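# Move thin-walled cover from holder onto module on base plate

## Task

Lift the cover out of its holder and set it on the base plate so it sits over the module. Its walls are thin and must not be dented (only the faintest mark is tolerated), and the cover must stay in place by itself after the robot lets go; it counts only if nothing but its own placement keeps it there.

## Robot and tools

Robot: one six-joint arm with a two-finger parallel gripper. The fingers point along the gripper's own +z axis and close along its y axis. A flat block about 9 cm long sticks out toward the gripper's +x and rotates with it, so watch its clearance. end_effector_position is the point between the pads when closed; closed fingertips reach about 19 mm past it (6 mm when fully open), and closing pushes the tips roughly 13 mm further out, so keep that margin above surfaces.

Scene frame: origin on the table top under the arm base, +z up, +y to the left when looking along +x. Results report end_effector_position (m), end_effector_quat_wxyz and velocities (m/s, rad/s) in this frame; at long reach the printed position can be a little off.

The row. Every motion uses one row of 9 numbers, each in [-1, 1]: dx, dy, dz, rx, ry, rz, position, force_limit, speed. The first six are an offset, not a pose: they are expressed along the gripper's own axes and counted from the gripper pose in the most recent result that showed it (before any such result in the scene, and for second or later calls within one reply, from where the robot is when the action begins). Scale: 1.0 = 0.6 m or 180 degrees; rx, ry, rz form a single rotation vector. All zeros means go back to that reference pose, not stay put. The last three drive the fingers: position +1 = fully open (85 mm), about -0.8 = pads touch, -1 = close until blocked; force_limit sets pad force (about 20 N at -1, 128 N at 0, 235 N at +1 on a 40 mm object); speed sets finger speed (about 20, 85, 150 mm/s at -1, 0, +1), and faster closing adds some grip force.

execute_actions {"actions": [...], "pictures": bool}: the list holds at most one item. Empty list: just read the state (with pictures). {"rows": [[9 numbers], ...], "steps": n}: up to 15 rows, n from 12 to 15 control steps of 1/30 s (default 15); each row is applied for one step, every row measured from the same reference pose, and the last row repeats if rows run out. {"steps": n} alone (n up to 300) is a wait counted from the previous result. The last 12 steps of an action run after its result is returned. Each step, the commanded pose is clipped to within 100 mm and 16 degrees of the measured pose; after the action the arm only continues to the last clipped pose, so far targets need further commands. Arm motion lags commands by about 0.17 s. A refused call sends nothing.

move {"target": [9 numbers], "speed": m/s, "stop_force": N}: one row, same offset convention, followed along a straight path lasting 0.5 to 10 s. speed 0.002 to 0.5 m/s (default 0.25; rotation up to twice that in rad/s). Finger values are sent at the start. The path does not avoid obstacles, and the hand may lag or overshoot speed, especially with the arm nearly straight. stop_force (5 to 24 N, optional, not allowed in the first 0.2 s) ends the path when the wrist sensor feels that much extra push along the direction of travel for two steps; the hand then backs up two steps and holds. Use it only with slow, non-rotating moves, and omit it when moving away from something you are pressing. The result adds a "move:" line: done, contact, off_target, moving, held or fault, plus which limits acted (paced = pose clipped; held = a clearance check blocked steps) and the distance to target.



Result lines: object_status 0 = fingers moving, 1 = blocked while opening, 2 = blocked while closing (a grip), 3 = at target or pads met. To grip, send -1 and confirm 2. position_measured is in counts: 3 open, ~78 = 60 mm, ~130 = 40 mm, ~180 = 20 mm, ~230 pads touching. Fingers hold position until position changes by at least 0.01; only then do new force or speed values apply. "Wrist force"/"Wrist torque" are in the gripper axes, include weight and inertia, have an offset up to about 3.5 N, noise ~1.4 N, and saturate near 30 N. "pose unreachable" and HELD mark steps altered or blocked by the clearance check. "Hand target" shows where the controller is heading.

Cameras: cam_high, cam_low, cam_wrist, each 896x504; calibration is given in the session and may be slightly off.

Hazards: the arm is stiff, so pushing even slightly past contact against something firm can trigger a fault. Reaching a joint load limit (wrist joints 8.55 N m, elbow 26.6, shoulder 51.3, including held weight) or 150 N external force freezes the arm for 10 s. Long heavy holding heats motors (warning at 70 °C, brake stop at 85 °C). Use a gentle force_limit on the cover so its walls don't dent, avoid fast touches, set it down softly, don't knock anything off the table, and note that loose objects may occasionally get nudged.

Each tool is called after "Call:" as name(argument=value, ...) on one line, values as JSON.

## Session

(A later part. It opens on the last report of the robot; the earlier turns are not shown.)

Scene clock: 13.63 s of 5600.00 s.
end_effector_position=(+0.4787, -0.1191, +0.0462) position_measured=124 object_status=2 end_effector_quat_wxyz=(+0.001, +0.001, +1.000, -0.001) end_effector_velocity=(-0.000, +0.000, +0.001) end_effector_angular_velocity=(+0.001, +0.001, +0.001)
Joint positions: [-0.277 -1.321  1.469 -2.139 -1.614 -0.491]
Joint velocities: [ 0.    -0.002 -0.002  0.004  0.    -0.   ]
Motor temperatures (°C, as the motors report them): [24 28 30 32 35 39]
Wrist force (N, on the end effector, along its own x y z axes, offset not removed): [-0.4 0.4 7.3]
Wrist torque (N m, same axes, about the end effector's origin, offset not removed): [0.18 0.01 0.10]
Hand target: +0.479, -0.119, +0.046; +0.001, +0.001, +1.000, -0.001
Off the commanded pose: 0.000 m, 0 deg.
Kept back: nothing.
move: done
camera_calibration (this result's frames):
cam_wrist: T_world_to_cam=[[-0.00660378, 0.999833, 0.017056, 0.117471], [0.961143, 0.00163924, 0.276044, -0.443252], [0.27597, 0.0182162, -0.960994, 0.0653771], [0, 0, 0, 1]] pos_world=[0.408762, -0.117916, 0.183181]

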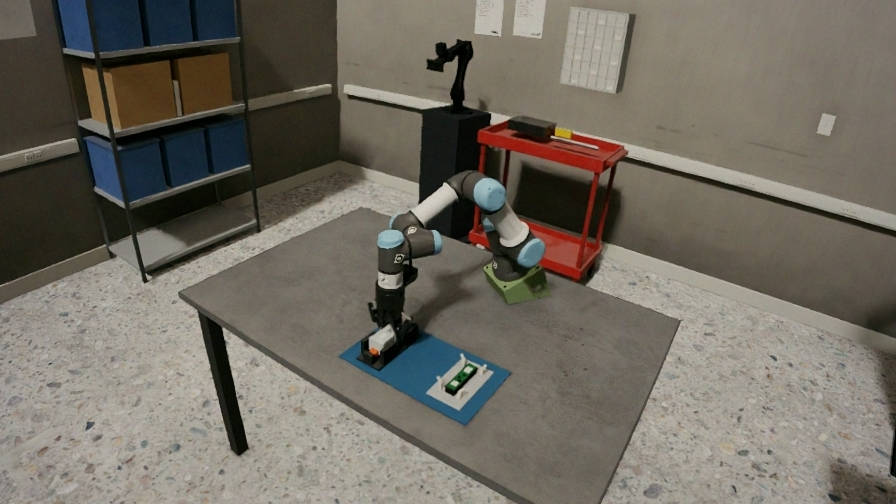

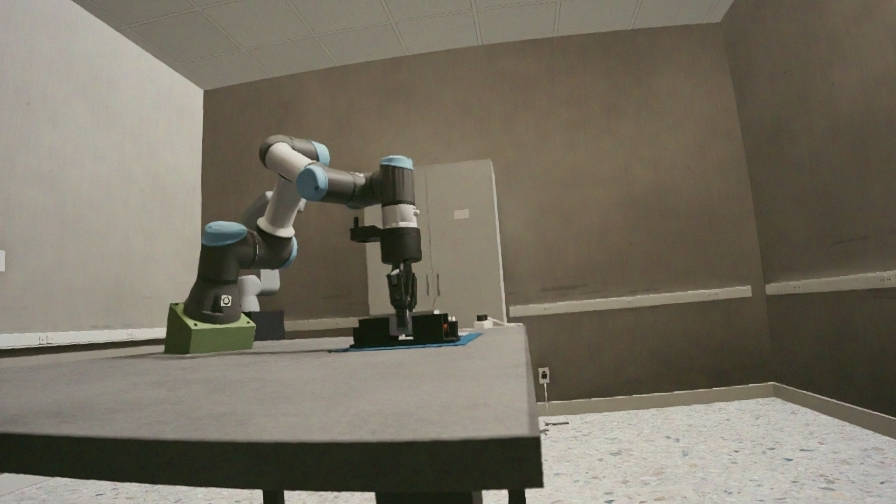

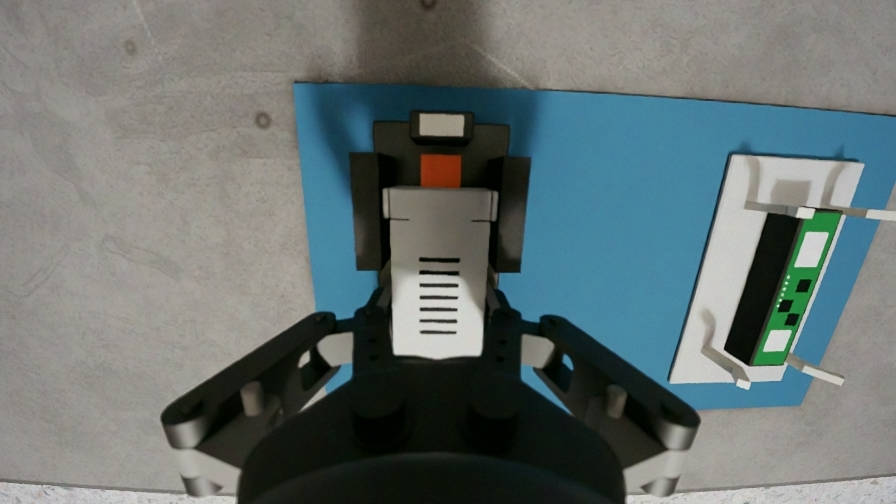

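Call:
move(target=[0,0,-0.033,0,0,0,-0.98,-0.9,-1], speed=0.006)

Call:
move(target=[0,0,-0.048,0,0,0,-0.98,-0.9,-1], speed=0.05)

Scene clock: 17.67 s of 5600.00 s.
end_effector_position=(+0.4787, -0.1191, +0.0659) position_measured=124 object_status=2 end_effector_quat_wxyz=(+0.001, +0.001, +1.000, -0.001) end_effector_velocity=(-0.000, -0.000, +0.001) end_effector_angular_velocity=(-0.001, +0.001, +0.000)
Joint positions: [-0.275 -1.361  1.435 -2.064 -1.615 -0.489]
Joint velocities: [ 0.    -0.003 -0.001  0.004 -0.001  0.   ]
Motor temperatures (°C, as the motors report them): [24 28 30 32 35 39]
Wrist force (N, on the end effector, along its own x y z axes, offset not removed): [-0.4 0.8 3.8]
Wrist torque (N m, same axes, about the end effector's origin, offset not removed): [0.16 0.07 0.09]
Hand target: +0.479, -0.119, +0.066; +0.001, +0.001, +1.000, -0.001
Off the commanded pose: 0.000 m, 0 deg.
Kept back: nothing.
move: done
camera_calibration (this result's frames):
cam_wrist: T_world_to_cam=[[-0.00660422, 0.999833, 0.0170466, 0.117102], [0.961137, 0.00164184, 0.276065, -0.448629], [0.275991, 0.0182074, -0.960988, 0.0842913], [0, 0, 0, 1]] pos_world=[0.408704, -0.11788, 0.202858]

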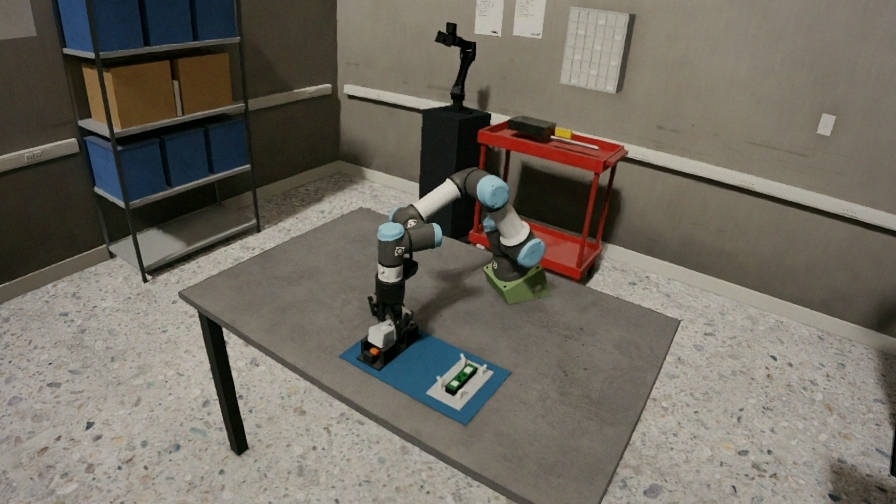

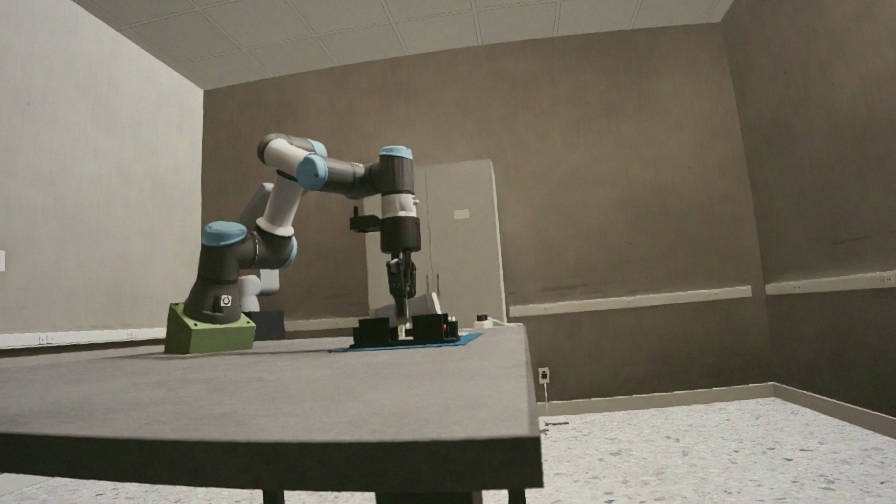

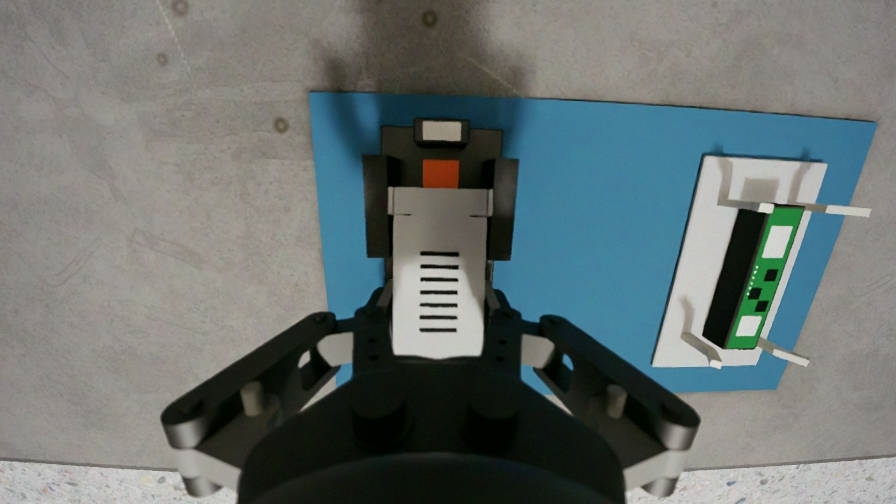

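Scene clock: 18.63 s of 5600.00 s.
end_effector_position=(+0.4786, -0.1191, +0.0945) position_measured=124 object_status=2 end_effector_quat_wxyz=(+0.001, +0.001, +1.000, -0.001) end_effector_velocity=(-0.000, +0.000, +0.001) end_effector_angular_velocity=(+0.001, +0.002, -0.001)
Joint positions: [-0.271 -1.409  1.371 -1.952 -1.616 -0.485]
Joint velocities: [ 0.    -0.002 -0.005  0.01  -0.     0.001]
Motor temperatures (°C, as the motors report them): [24 28 30 32 35 39]
Wrist force (N, on the end effector, along its own x y z axes, offset not removed): [-1.4 0.7 0.8]
Wrist torque (N m, same axes, about the end effector's origin, offset not removed): [0.24 0.23 0.02]
Hand target: +0.479, -0.119, +0.095; +0.001, +0.001, +1.000, -0.001
Off the commanded pose: 0.000 m, 0 deg.
Kept back: nothing.
move: done
camera_calibration (this result's frames):
cam_wrist: T_world_to_cam=[[-0.00660507, 0.999833, 0.0170107, 0.116565], [0.961113, 0.00165096, 0.276151, -0.456446], [0.276077, 0.0181732, -0.960964, 0.111768], [0, 0, 0, 1]] pos_world=[0.408609, -0.117823, 0.23147]

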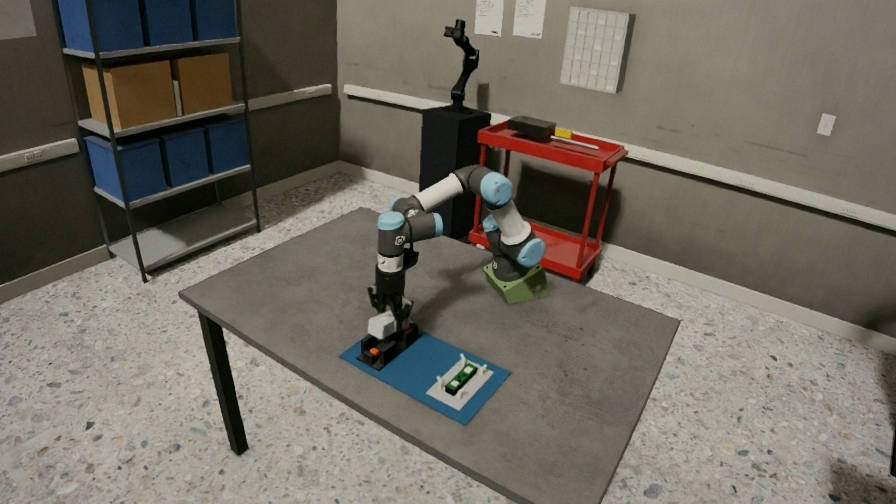

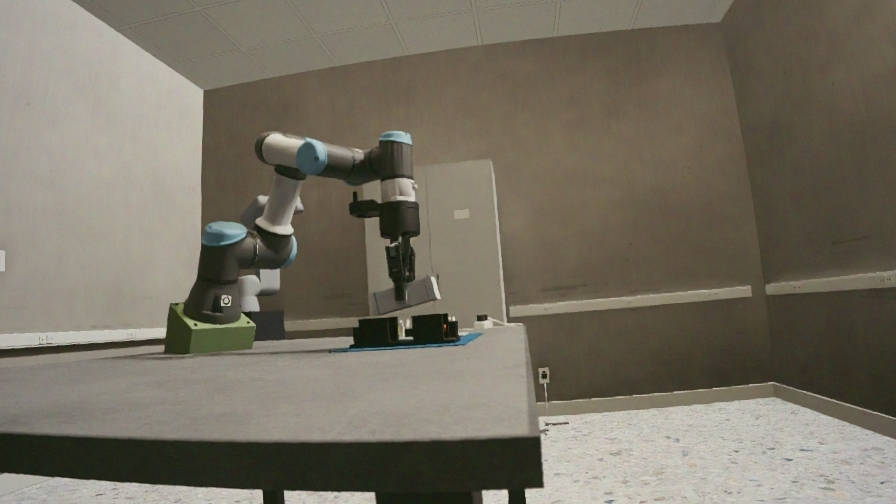

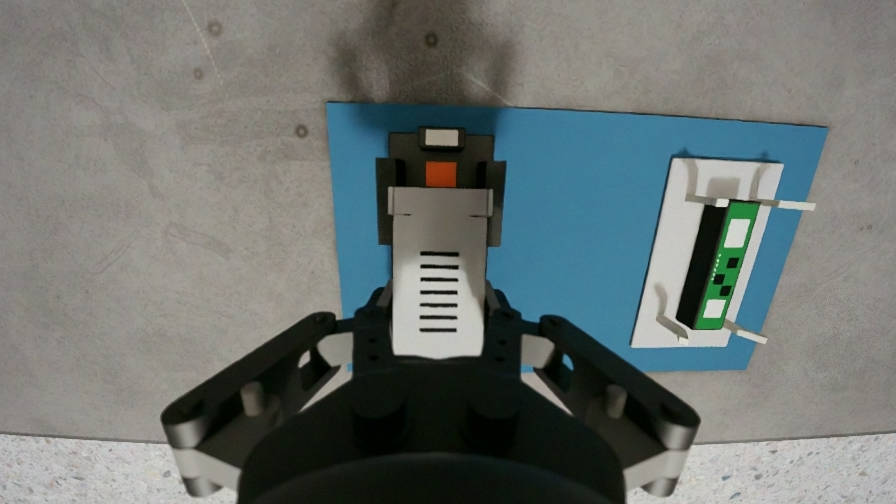

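Call:
move(target=[0,0.385,0.008,0,0.055,0,-0.98,-0.9,-1], speed=0.18)

Call:
zoom_image(camera="cam_low", region=[360, 250, 510, 360])

Call:
zoom_image(camera="cam_wrist", region=[340, 140, 540, 340])

Scene clock: 20.97 s of 5600.00 s.
end_effector_position=(+0.4790, +0.1116, +0.0895) position_measured=124 object_status=2 end_effector_quat_wxyz=(-0.084, +0.001, +0.996, -0.001) end_effector_velocity=(+0.001, +0.002, +0.000) end_effector_angular_velocity=(-0.004, +0.013, -0.000)
Joint positions: [ 0.344 -0.993  0.89  -1.616 -1.826  0.14 ]
Joint velocities: [ 0.005  0.03  -0.058  0.043 -0.002  0.01 ]
Motor temperatures (°C, as the motors report them): [24 28 30 32 35 39]
Wrist force (N, on the end effector, along its own x y z axes, offset not removed): [-2.3 2.6 4.7]
Wrist torque (N m, same axes, about the end effector's origin, offset not removed): [0.56 0.39 0.02]
Hand target: +0.479, +0.112, +0.089; -0.085, +0.001, +0.996, -0.001
Off the commanded pose: 0.000 m, 0 deg.
Kept back: nothing.
move: done
camera_calibration (this result's frames):
cam_wrist: T_world_to_cam=[[-0.00332494, 0.99982, 0.0186686, -0.115667], [0.994029, 0.00126846, 0.109106, -0.456637], [0.109063, 0.0189199, -0.993855, 0.185421], [0, 0, 0, 1]] pos_world=[0.433303, 0.112717, 0.236263]

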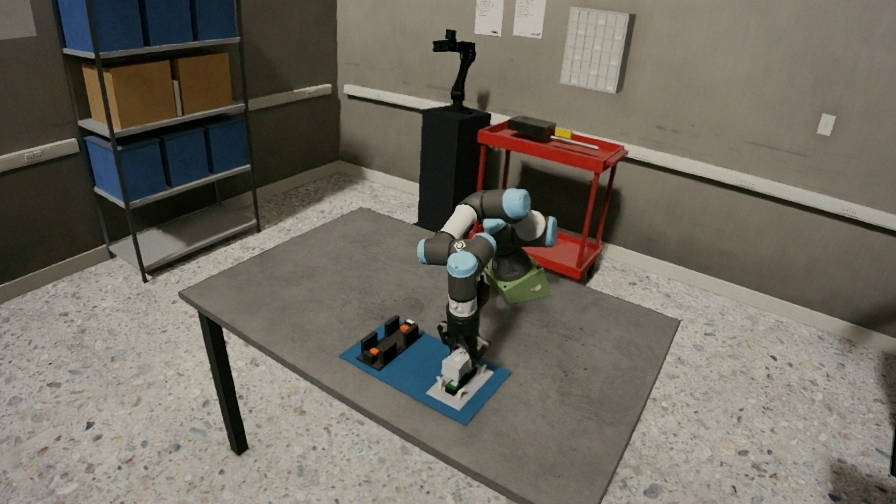

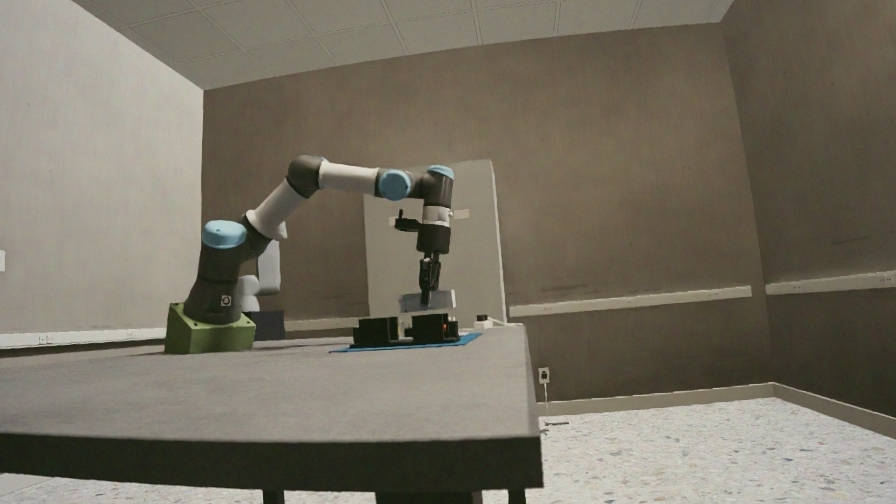

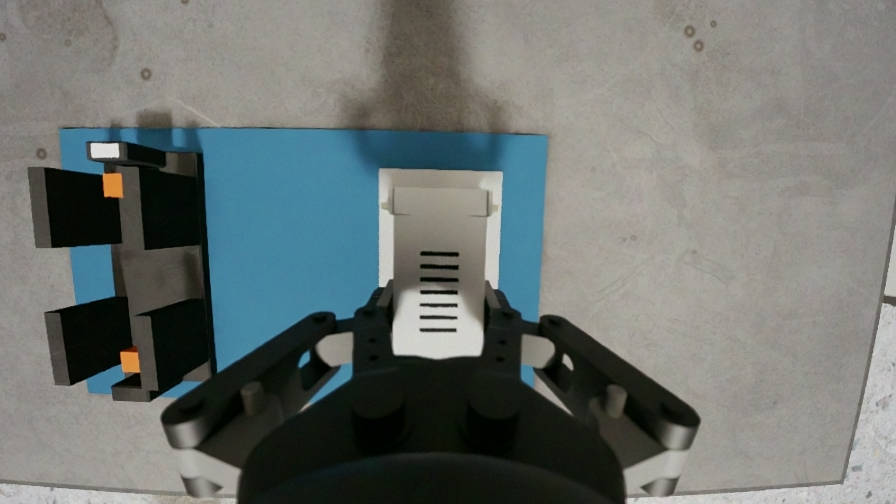

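Region (360, 250, 510, 360) of cam_low's 896x504 image, scaled by 3.360, with more detail than that image has; it fills the top 370 rows of this view, and the rest is white.

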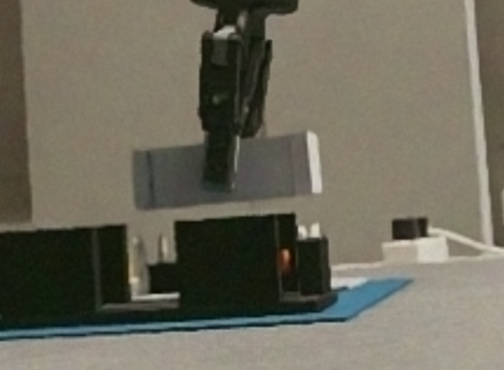

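Region (340, 140, 540, 340) of cam_wrist's 896x504 image, scaled by 2.520, with more detail than that image has.

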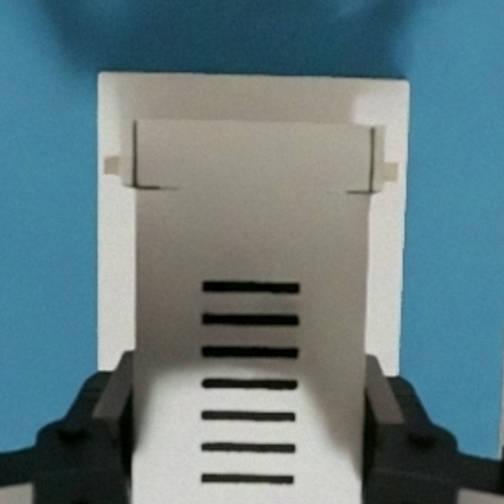

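Aligned. Seat is expected near z≈0.031.

Call:
move(target=[-0.0143,-0.0006,0.083,0,0.004,0,-0.98,-0.9,-1], speed=0.025, stop_force=6)

Call:
move(target=[-0.004,0,0.022,0,0,0,-0.98,-0.9,-1], speed=0.008, stop_force=6)

Scene clock: 23.67 s of 5600.00 s.
end_effector_position=(+0.4791, +0.1112, +0.0391) position_measured=124 object_status=2 end_effector_quat_wxyz=(-0.091, +0.001, +0.996, -0.001) end_effector_velocity=(-0.000, +0.000, -0.002) end_effector_angular_velocity=(+0.001, +0.001, +0.001)
Joint positions: [ 0.312 -0.924  0.986 -1.777 -1.819  0.111]
Joint velocities: [-0.001  0.003  0.003 -0.006  0.002 -0.002]
Motor temperatures (°C, as the motors report them): [24 28 30 32 35 39]
Wrist force (N, on the end effector, along its own x y z axes, offset not removed): [0.0 1.5 3.1]
Wrist torque (N m, same axes, about the end effector's origin, offset not removed): [0.41 -0.06 0.18]
Hand target: +0.479, +0.111, +0.039; -0.091, +0.001, +0.996, -0.001
Off the commanded pose: 0.000 m, 0 deg.
Kept back: nothing.
move: done
camera_calibration (this result's frames):
cam_wrist: T_world_to_cam=[[-0.00309046, 0.99982, 0.0187134, -0.114451], [0.995325, 0.0012691, 0.0965694, -0.451379], [0.0965283, 0.0189244, -0.99515, 0.141432], [0, 0, 0, 1]] pos_world=[0.435263, 0.112326, 0.186477]

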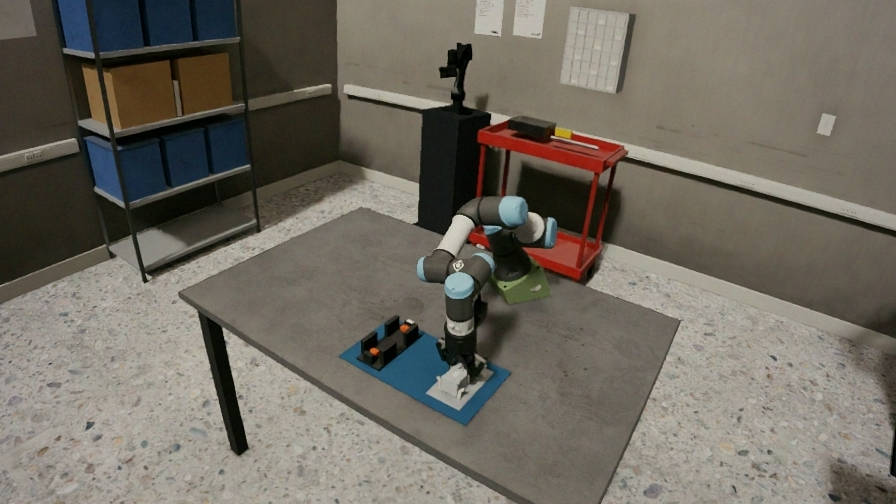

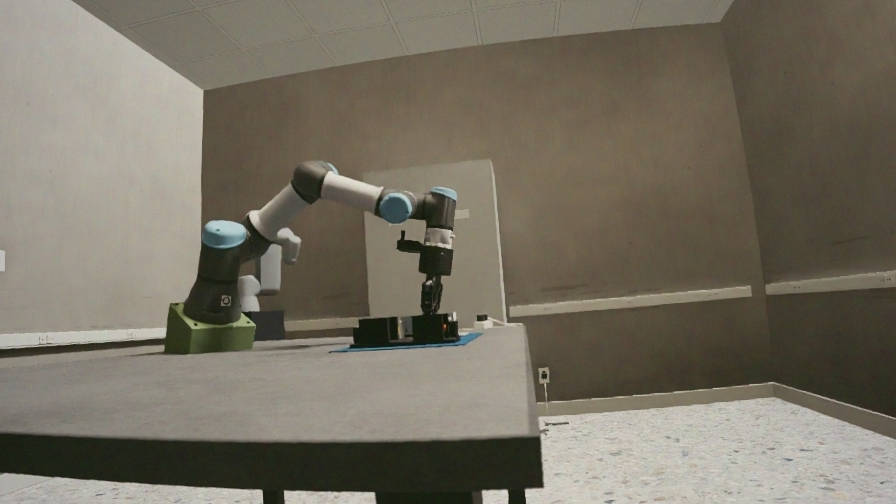

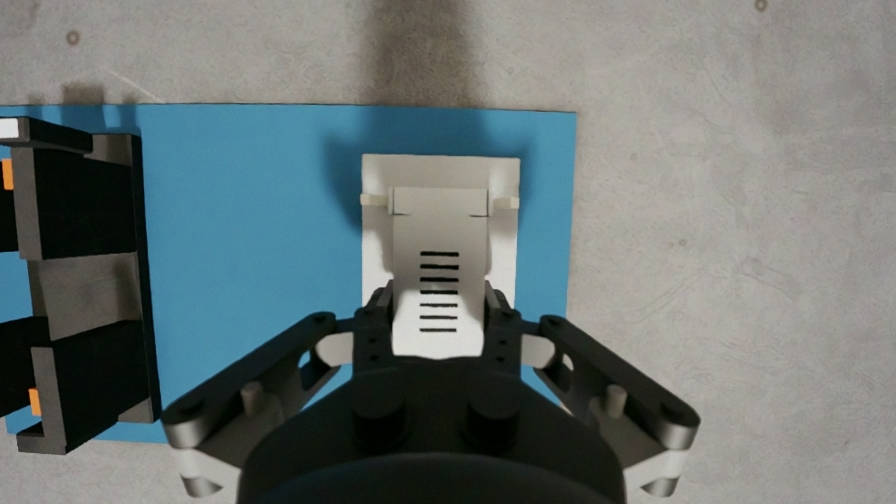

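Scene clock: 25.07 s of 5600.00 s.
end_effector_position=(+0.4790, +0.1111, +0.0308) position_measured=124 object_status=2 end_effector_quat_wxyz=(-0.091, +0.001, +0.996, -0.001) end_effector_velocity=(+0.000, -0.000, +0.003) end_effector_angular_velocity=(+0.000, -0.001, +0.002)
Joint positions: [ 0.307 -0.911  1.001 -1.804 -1.819  0.106]
Joint velocities: [ 0.002 -0.005 -0.006  0.01  -0.001 -0.   ]
Motor temperatures (°C, as the motors report them): [24 28 30 32 35 39]
Wrist force (N, on the end effector, along its own x y z axes, offset not removed): [-0.1 1.2 0.5]
Wrist torque (N m, same axes, about the end effector's origin, offset not removed): [0.35 0.02 -0.05]
Hand target: +0.479, +0.111, +0.031; -0.091, +0.001, +0.996, -0.001
Off the commanded pose: 0.005 m, 0 deg.
Kept back: nothing.
move: contact
camera_calibration (this result's frames):
cam_wrist: T_world_to_cam=[[-0.00337215, 0.999819, 0.0187266, -0.114119], [0.995382, 0.00155951, 0.095978, -0.450485], [0.0959314, 0.0189638, -0.995207, 0.133482], [0, 0, 0, 1]] pos_world=[0.435215, 0.112269, 0.178216]

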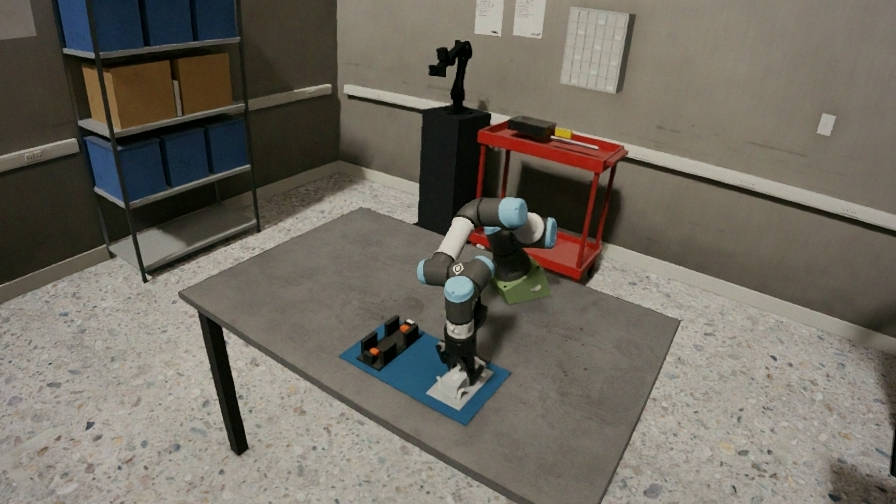

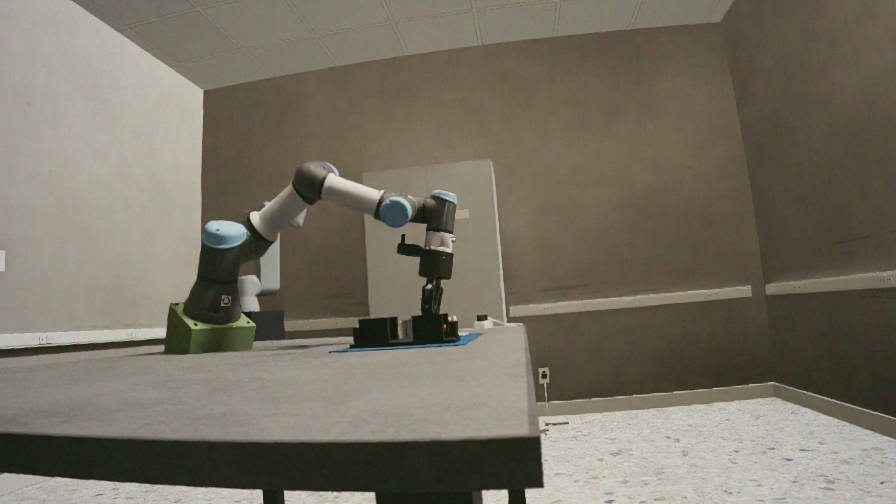

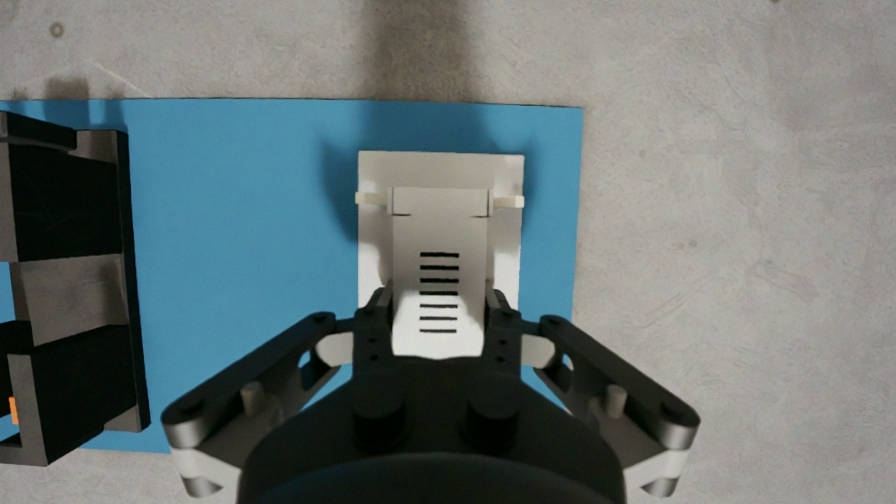

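Call:
execute_actions(actions=[])

Call:
move(target=[0,0,0,0,0,0,0.6,-1,0])

Call:
move(target=[0.03,0,-0.12,0,0,0,0.6,-1,0])

Call:
zoom_image(camera="cam_high", region=[395,315,540,435])

Scene clock: 25.83 s of 5600.00 s.
end_effector_position=(+0.4791, +0.1112, +0.0313) position_measured=124 object_status=2 end_effector_quat_wxyz=(-0.091, +0.001, +0.996, -0.001) end_effector_velocity=(-0.000, -0.000, +0.000) end_effector_angular_velocity=(-0.000, +0.000, +0.000)
Joint positions: [ 0.308 -0.912  1.    -1.804 -1.819  0.106]
Joint velocities: [-0.    -0.001  0.     0.001 -0.     0.   ]
Motor temperatures (°C, as the motors report them): [24 28 30 32 35 39]
Wrist force (N, on the end effector, along its own x y z axes, offset not removed): [0.6 -2.8 1.9]
Wrist torque (N m, same axes, about the end effector's origin, offset not removed): [-0.29 -0.09 0.10]
Hand target: +0.479, +0.111, +0.031; -0.091, +0.001, +0.996, -0.001
Off the commanded pose: 0.006 m, 0 deg.
Kept back: nothing.
Steps of this call (steps 1 to 23: nothing new was sent). Readings (end_effector_position | what the end effector reports):
1: (+0.4790, +0.1112, +0.0309) | position_measured=124 object_status=2
2: (+0.4791, +0.1112, +0.0310) | position_measured=124 object_status=2
4: (+0.4791, +0.1112, +0.0311) | position_measured=124 object_status=2
8: (+0.4791, +0.1112, +0.0312) | position_measured=124 object_status=2
23: the state above
camera_calibration (this result's frames):
cam_wrist: T_world_to_cam=[[-0.00307676, 0.999819, 0.0187547, -0.114318], [0.995327, 0.00125171, 0.0965569, -0.450618], [0.096516, 0.0189641, -0.995151, 0.133666], [0, 0, 0, 1]] pos_world=[0.43526, 0.112326, 0.178672]

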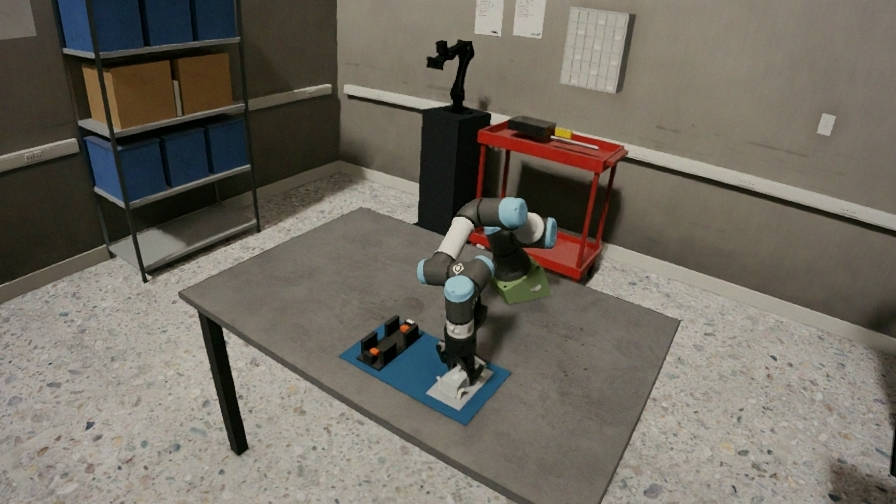

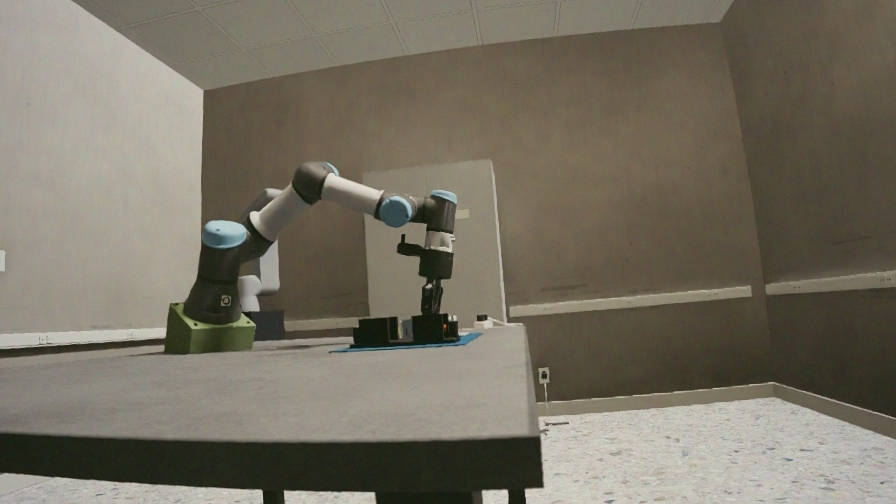

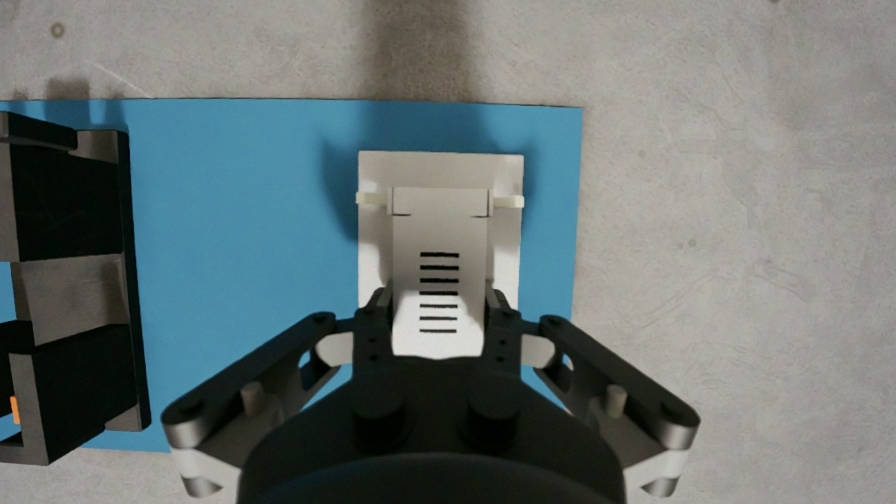

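Scene clock: 26.53 s of 5600.00 s.
end_effector_position=(+0.4791, +0.1112, +0.0313) position_measured=53 object_status=0 end_effector_quat_wxyz=(-0.090, +0.001, +0.996, -0.001) end_effector_velocity=(+0.000, -0.000, +0.000) end_effector_angular_velocity=(+0.000, -0.001, +0.001)
Joint positions: [ 0.308 -0.912  1.    -1.804 -1.819  0.106]
Joint velocities: [ 0.    -0.001 -0.     0.001 -0.    -0.001]
Motor temperatures (°C, as the motors report them): [24 28 30 32 35 39]
Wrist force (N, on the end effector, along its own x y z axes, offset not removed): [0.3 0.8 0.5]
Wrist torque (N m, same axes, about the end effector's origin, offset not removed): [0.18 -0.05 0.05]
Hand target: +0.479, +0.111, +0.031; -0.091, +0.001, +0.996, -0.001
Off the commanded pose: 0.000 m, 0 deg.
Kept back: nothing.
move: done
camera_calibration (this result's frames):
cam_wrist: T_world_to_cam=[[-0.00309406, 0.999819, 0.0187495, -0.114314], [0.995321, 0.00126827, 0.0966187, -0.450635], [0.0965775, 0.0189607, -0.995145, 0.133658], [0, 0, 0, 1]] pos_world=[0.435264, 0.112331, 0.178693]

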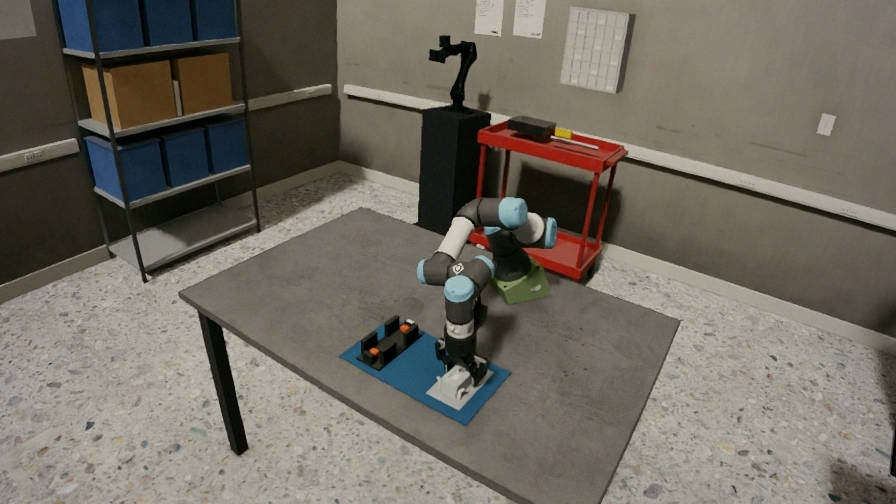

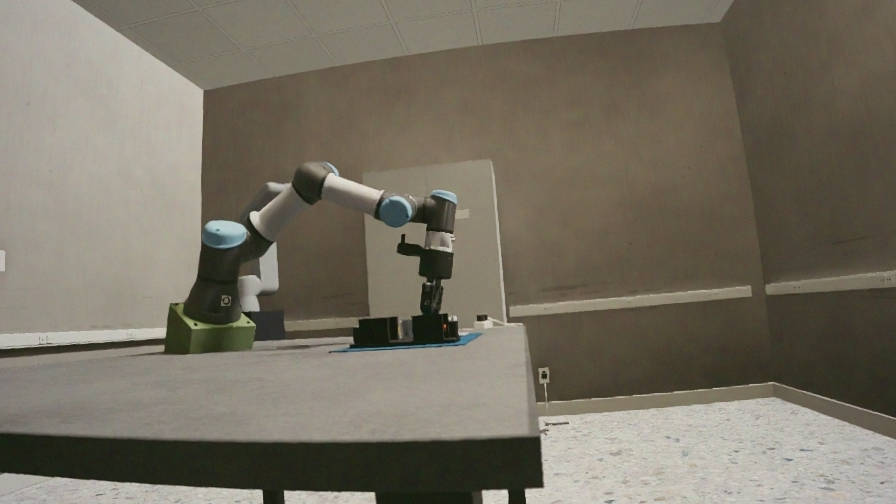

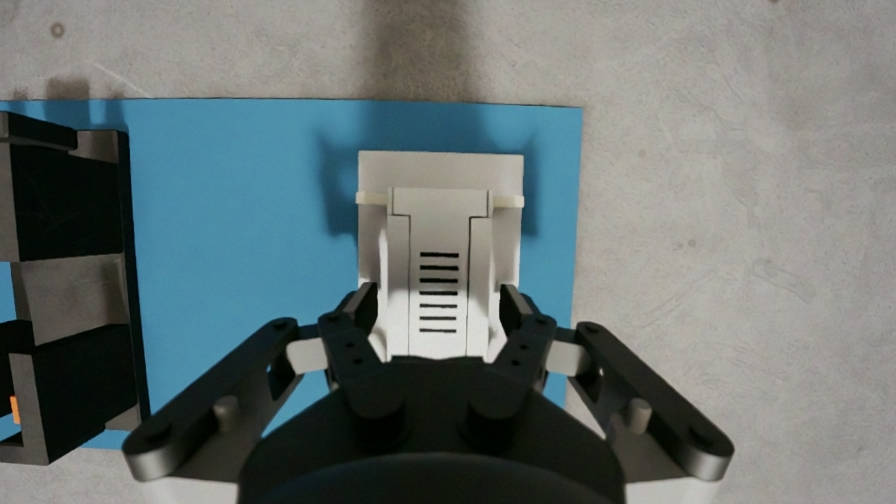

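Scene clock: 27.50 s of 5600.00 s.
end_effector_position=(+0.4744, +0.1112, +0.1052) position_measured=53 object_status=3 end_effector_quat_wxyz=(-0.090, +0.001, +0.996, -0.001) end_effector_velocity=(-0.000, -0.000, +0.001) end_effector_angular_velocity=(-0.003, +0.004, +0.000)
Joint positions: [ 0.354 -1.01   0.848 -1.542 -1.825  0.153]
Joint velocities: [ 0.001  0.005 -0.016  0.015 -0.002  0.003]
Motor temperatures (°C, as the motors report them): [24 28 30 32 35 39]
Wrist force (N, on the end effector, along its own x y z axes, offset not removed): [1.0 -0.6 0.2]
Wrist torque (N m, same axes, about the end effector's origin, offset not removed): [0.03 -0.12 -0.01]
Hand target: +0.474, +0.111, +0.105; -0.090, +0.001, +0.996, -0.001
Off the commanded pose: 0.000 m, 0 deg.
Kept back: nothing.
move: done
camera_calibration (this result's frames):
cam_wrist: T_world_to_cam=[[-0.00305745, 0.999817, 0.0188867, -0.115791], [0.995269, 0.00120834, 0.0971512, -0.453086], [0.0971106, 0.0190944, -0.99509, 0.207404], [0, 0, 0, 1]] pos_world=[0.430447, 0.112357, 0.25259]

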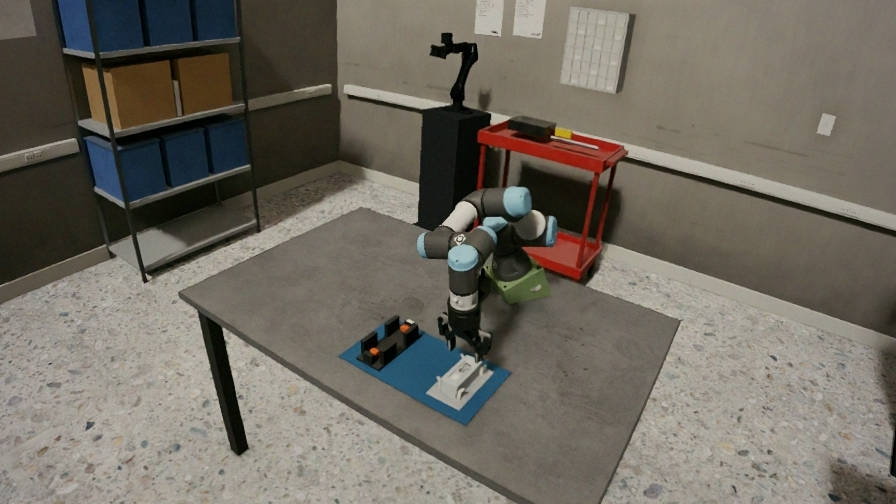

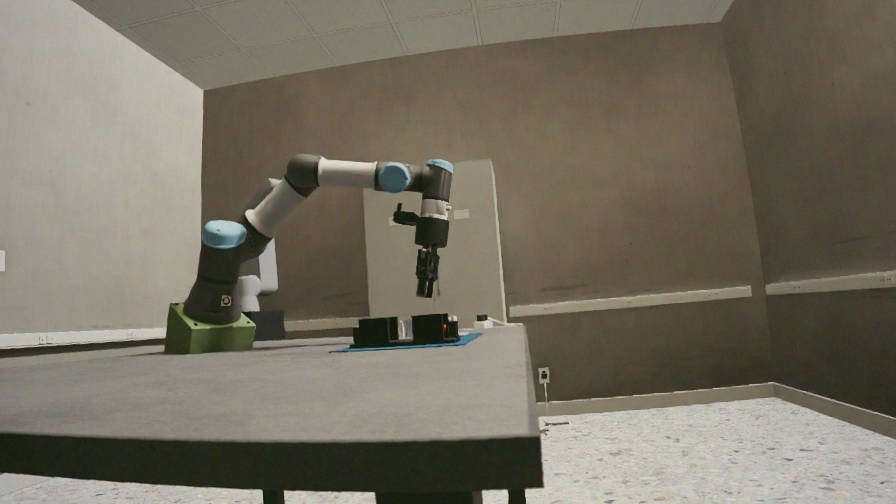

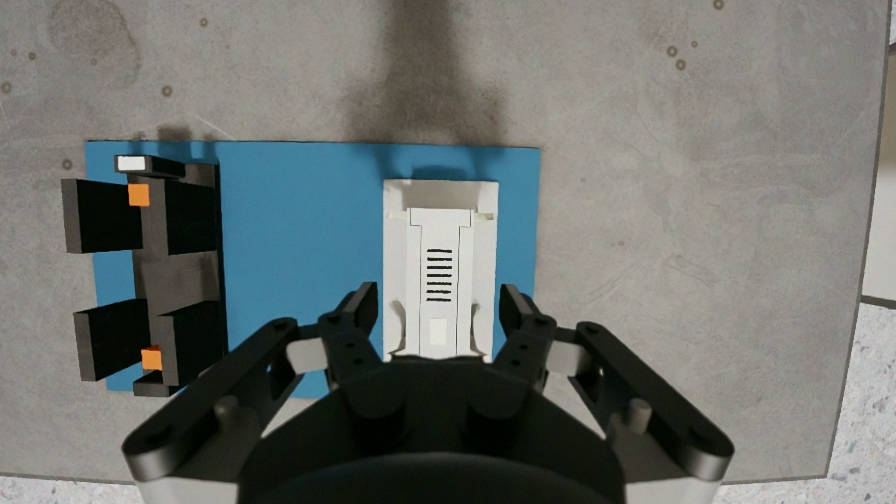

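Region (395, 315, 540, 435) of cam_high's 896x504 image, scaled by 3.476, with more detail than that image has; it fills the top 417 rows of this view, and the rest is white.

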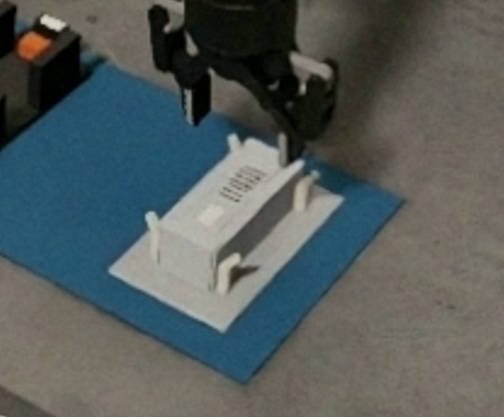

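Call:
finished_scene(scene=2)

The scene is finished: the task was done.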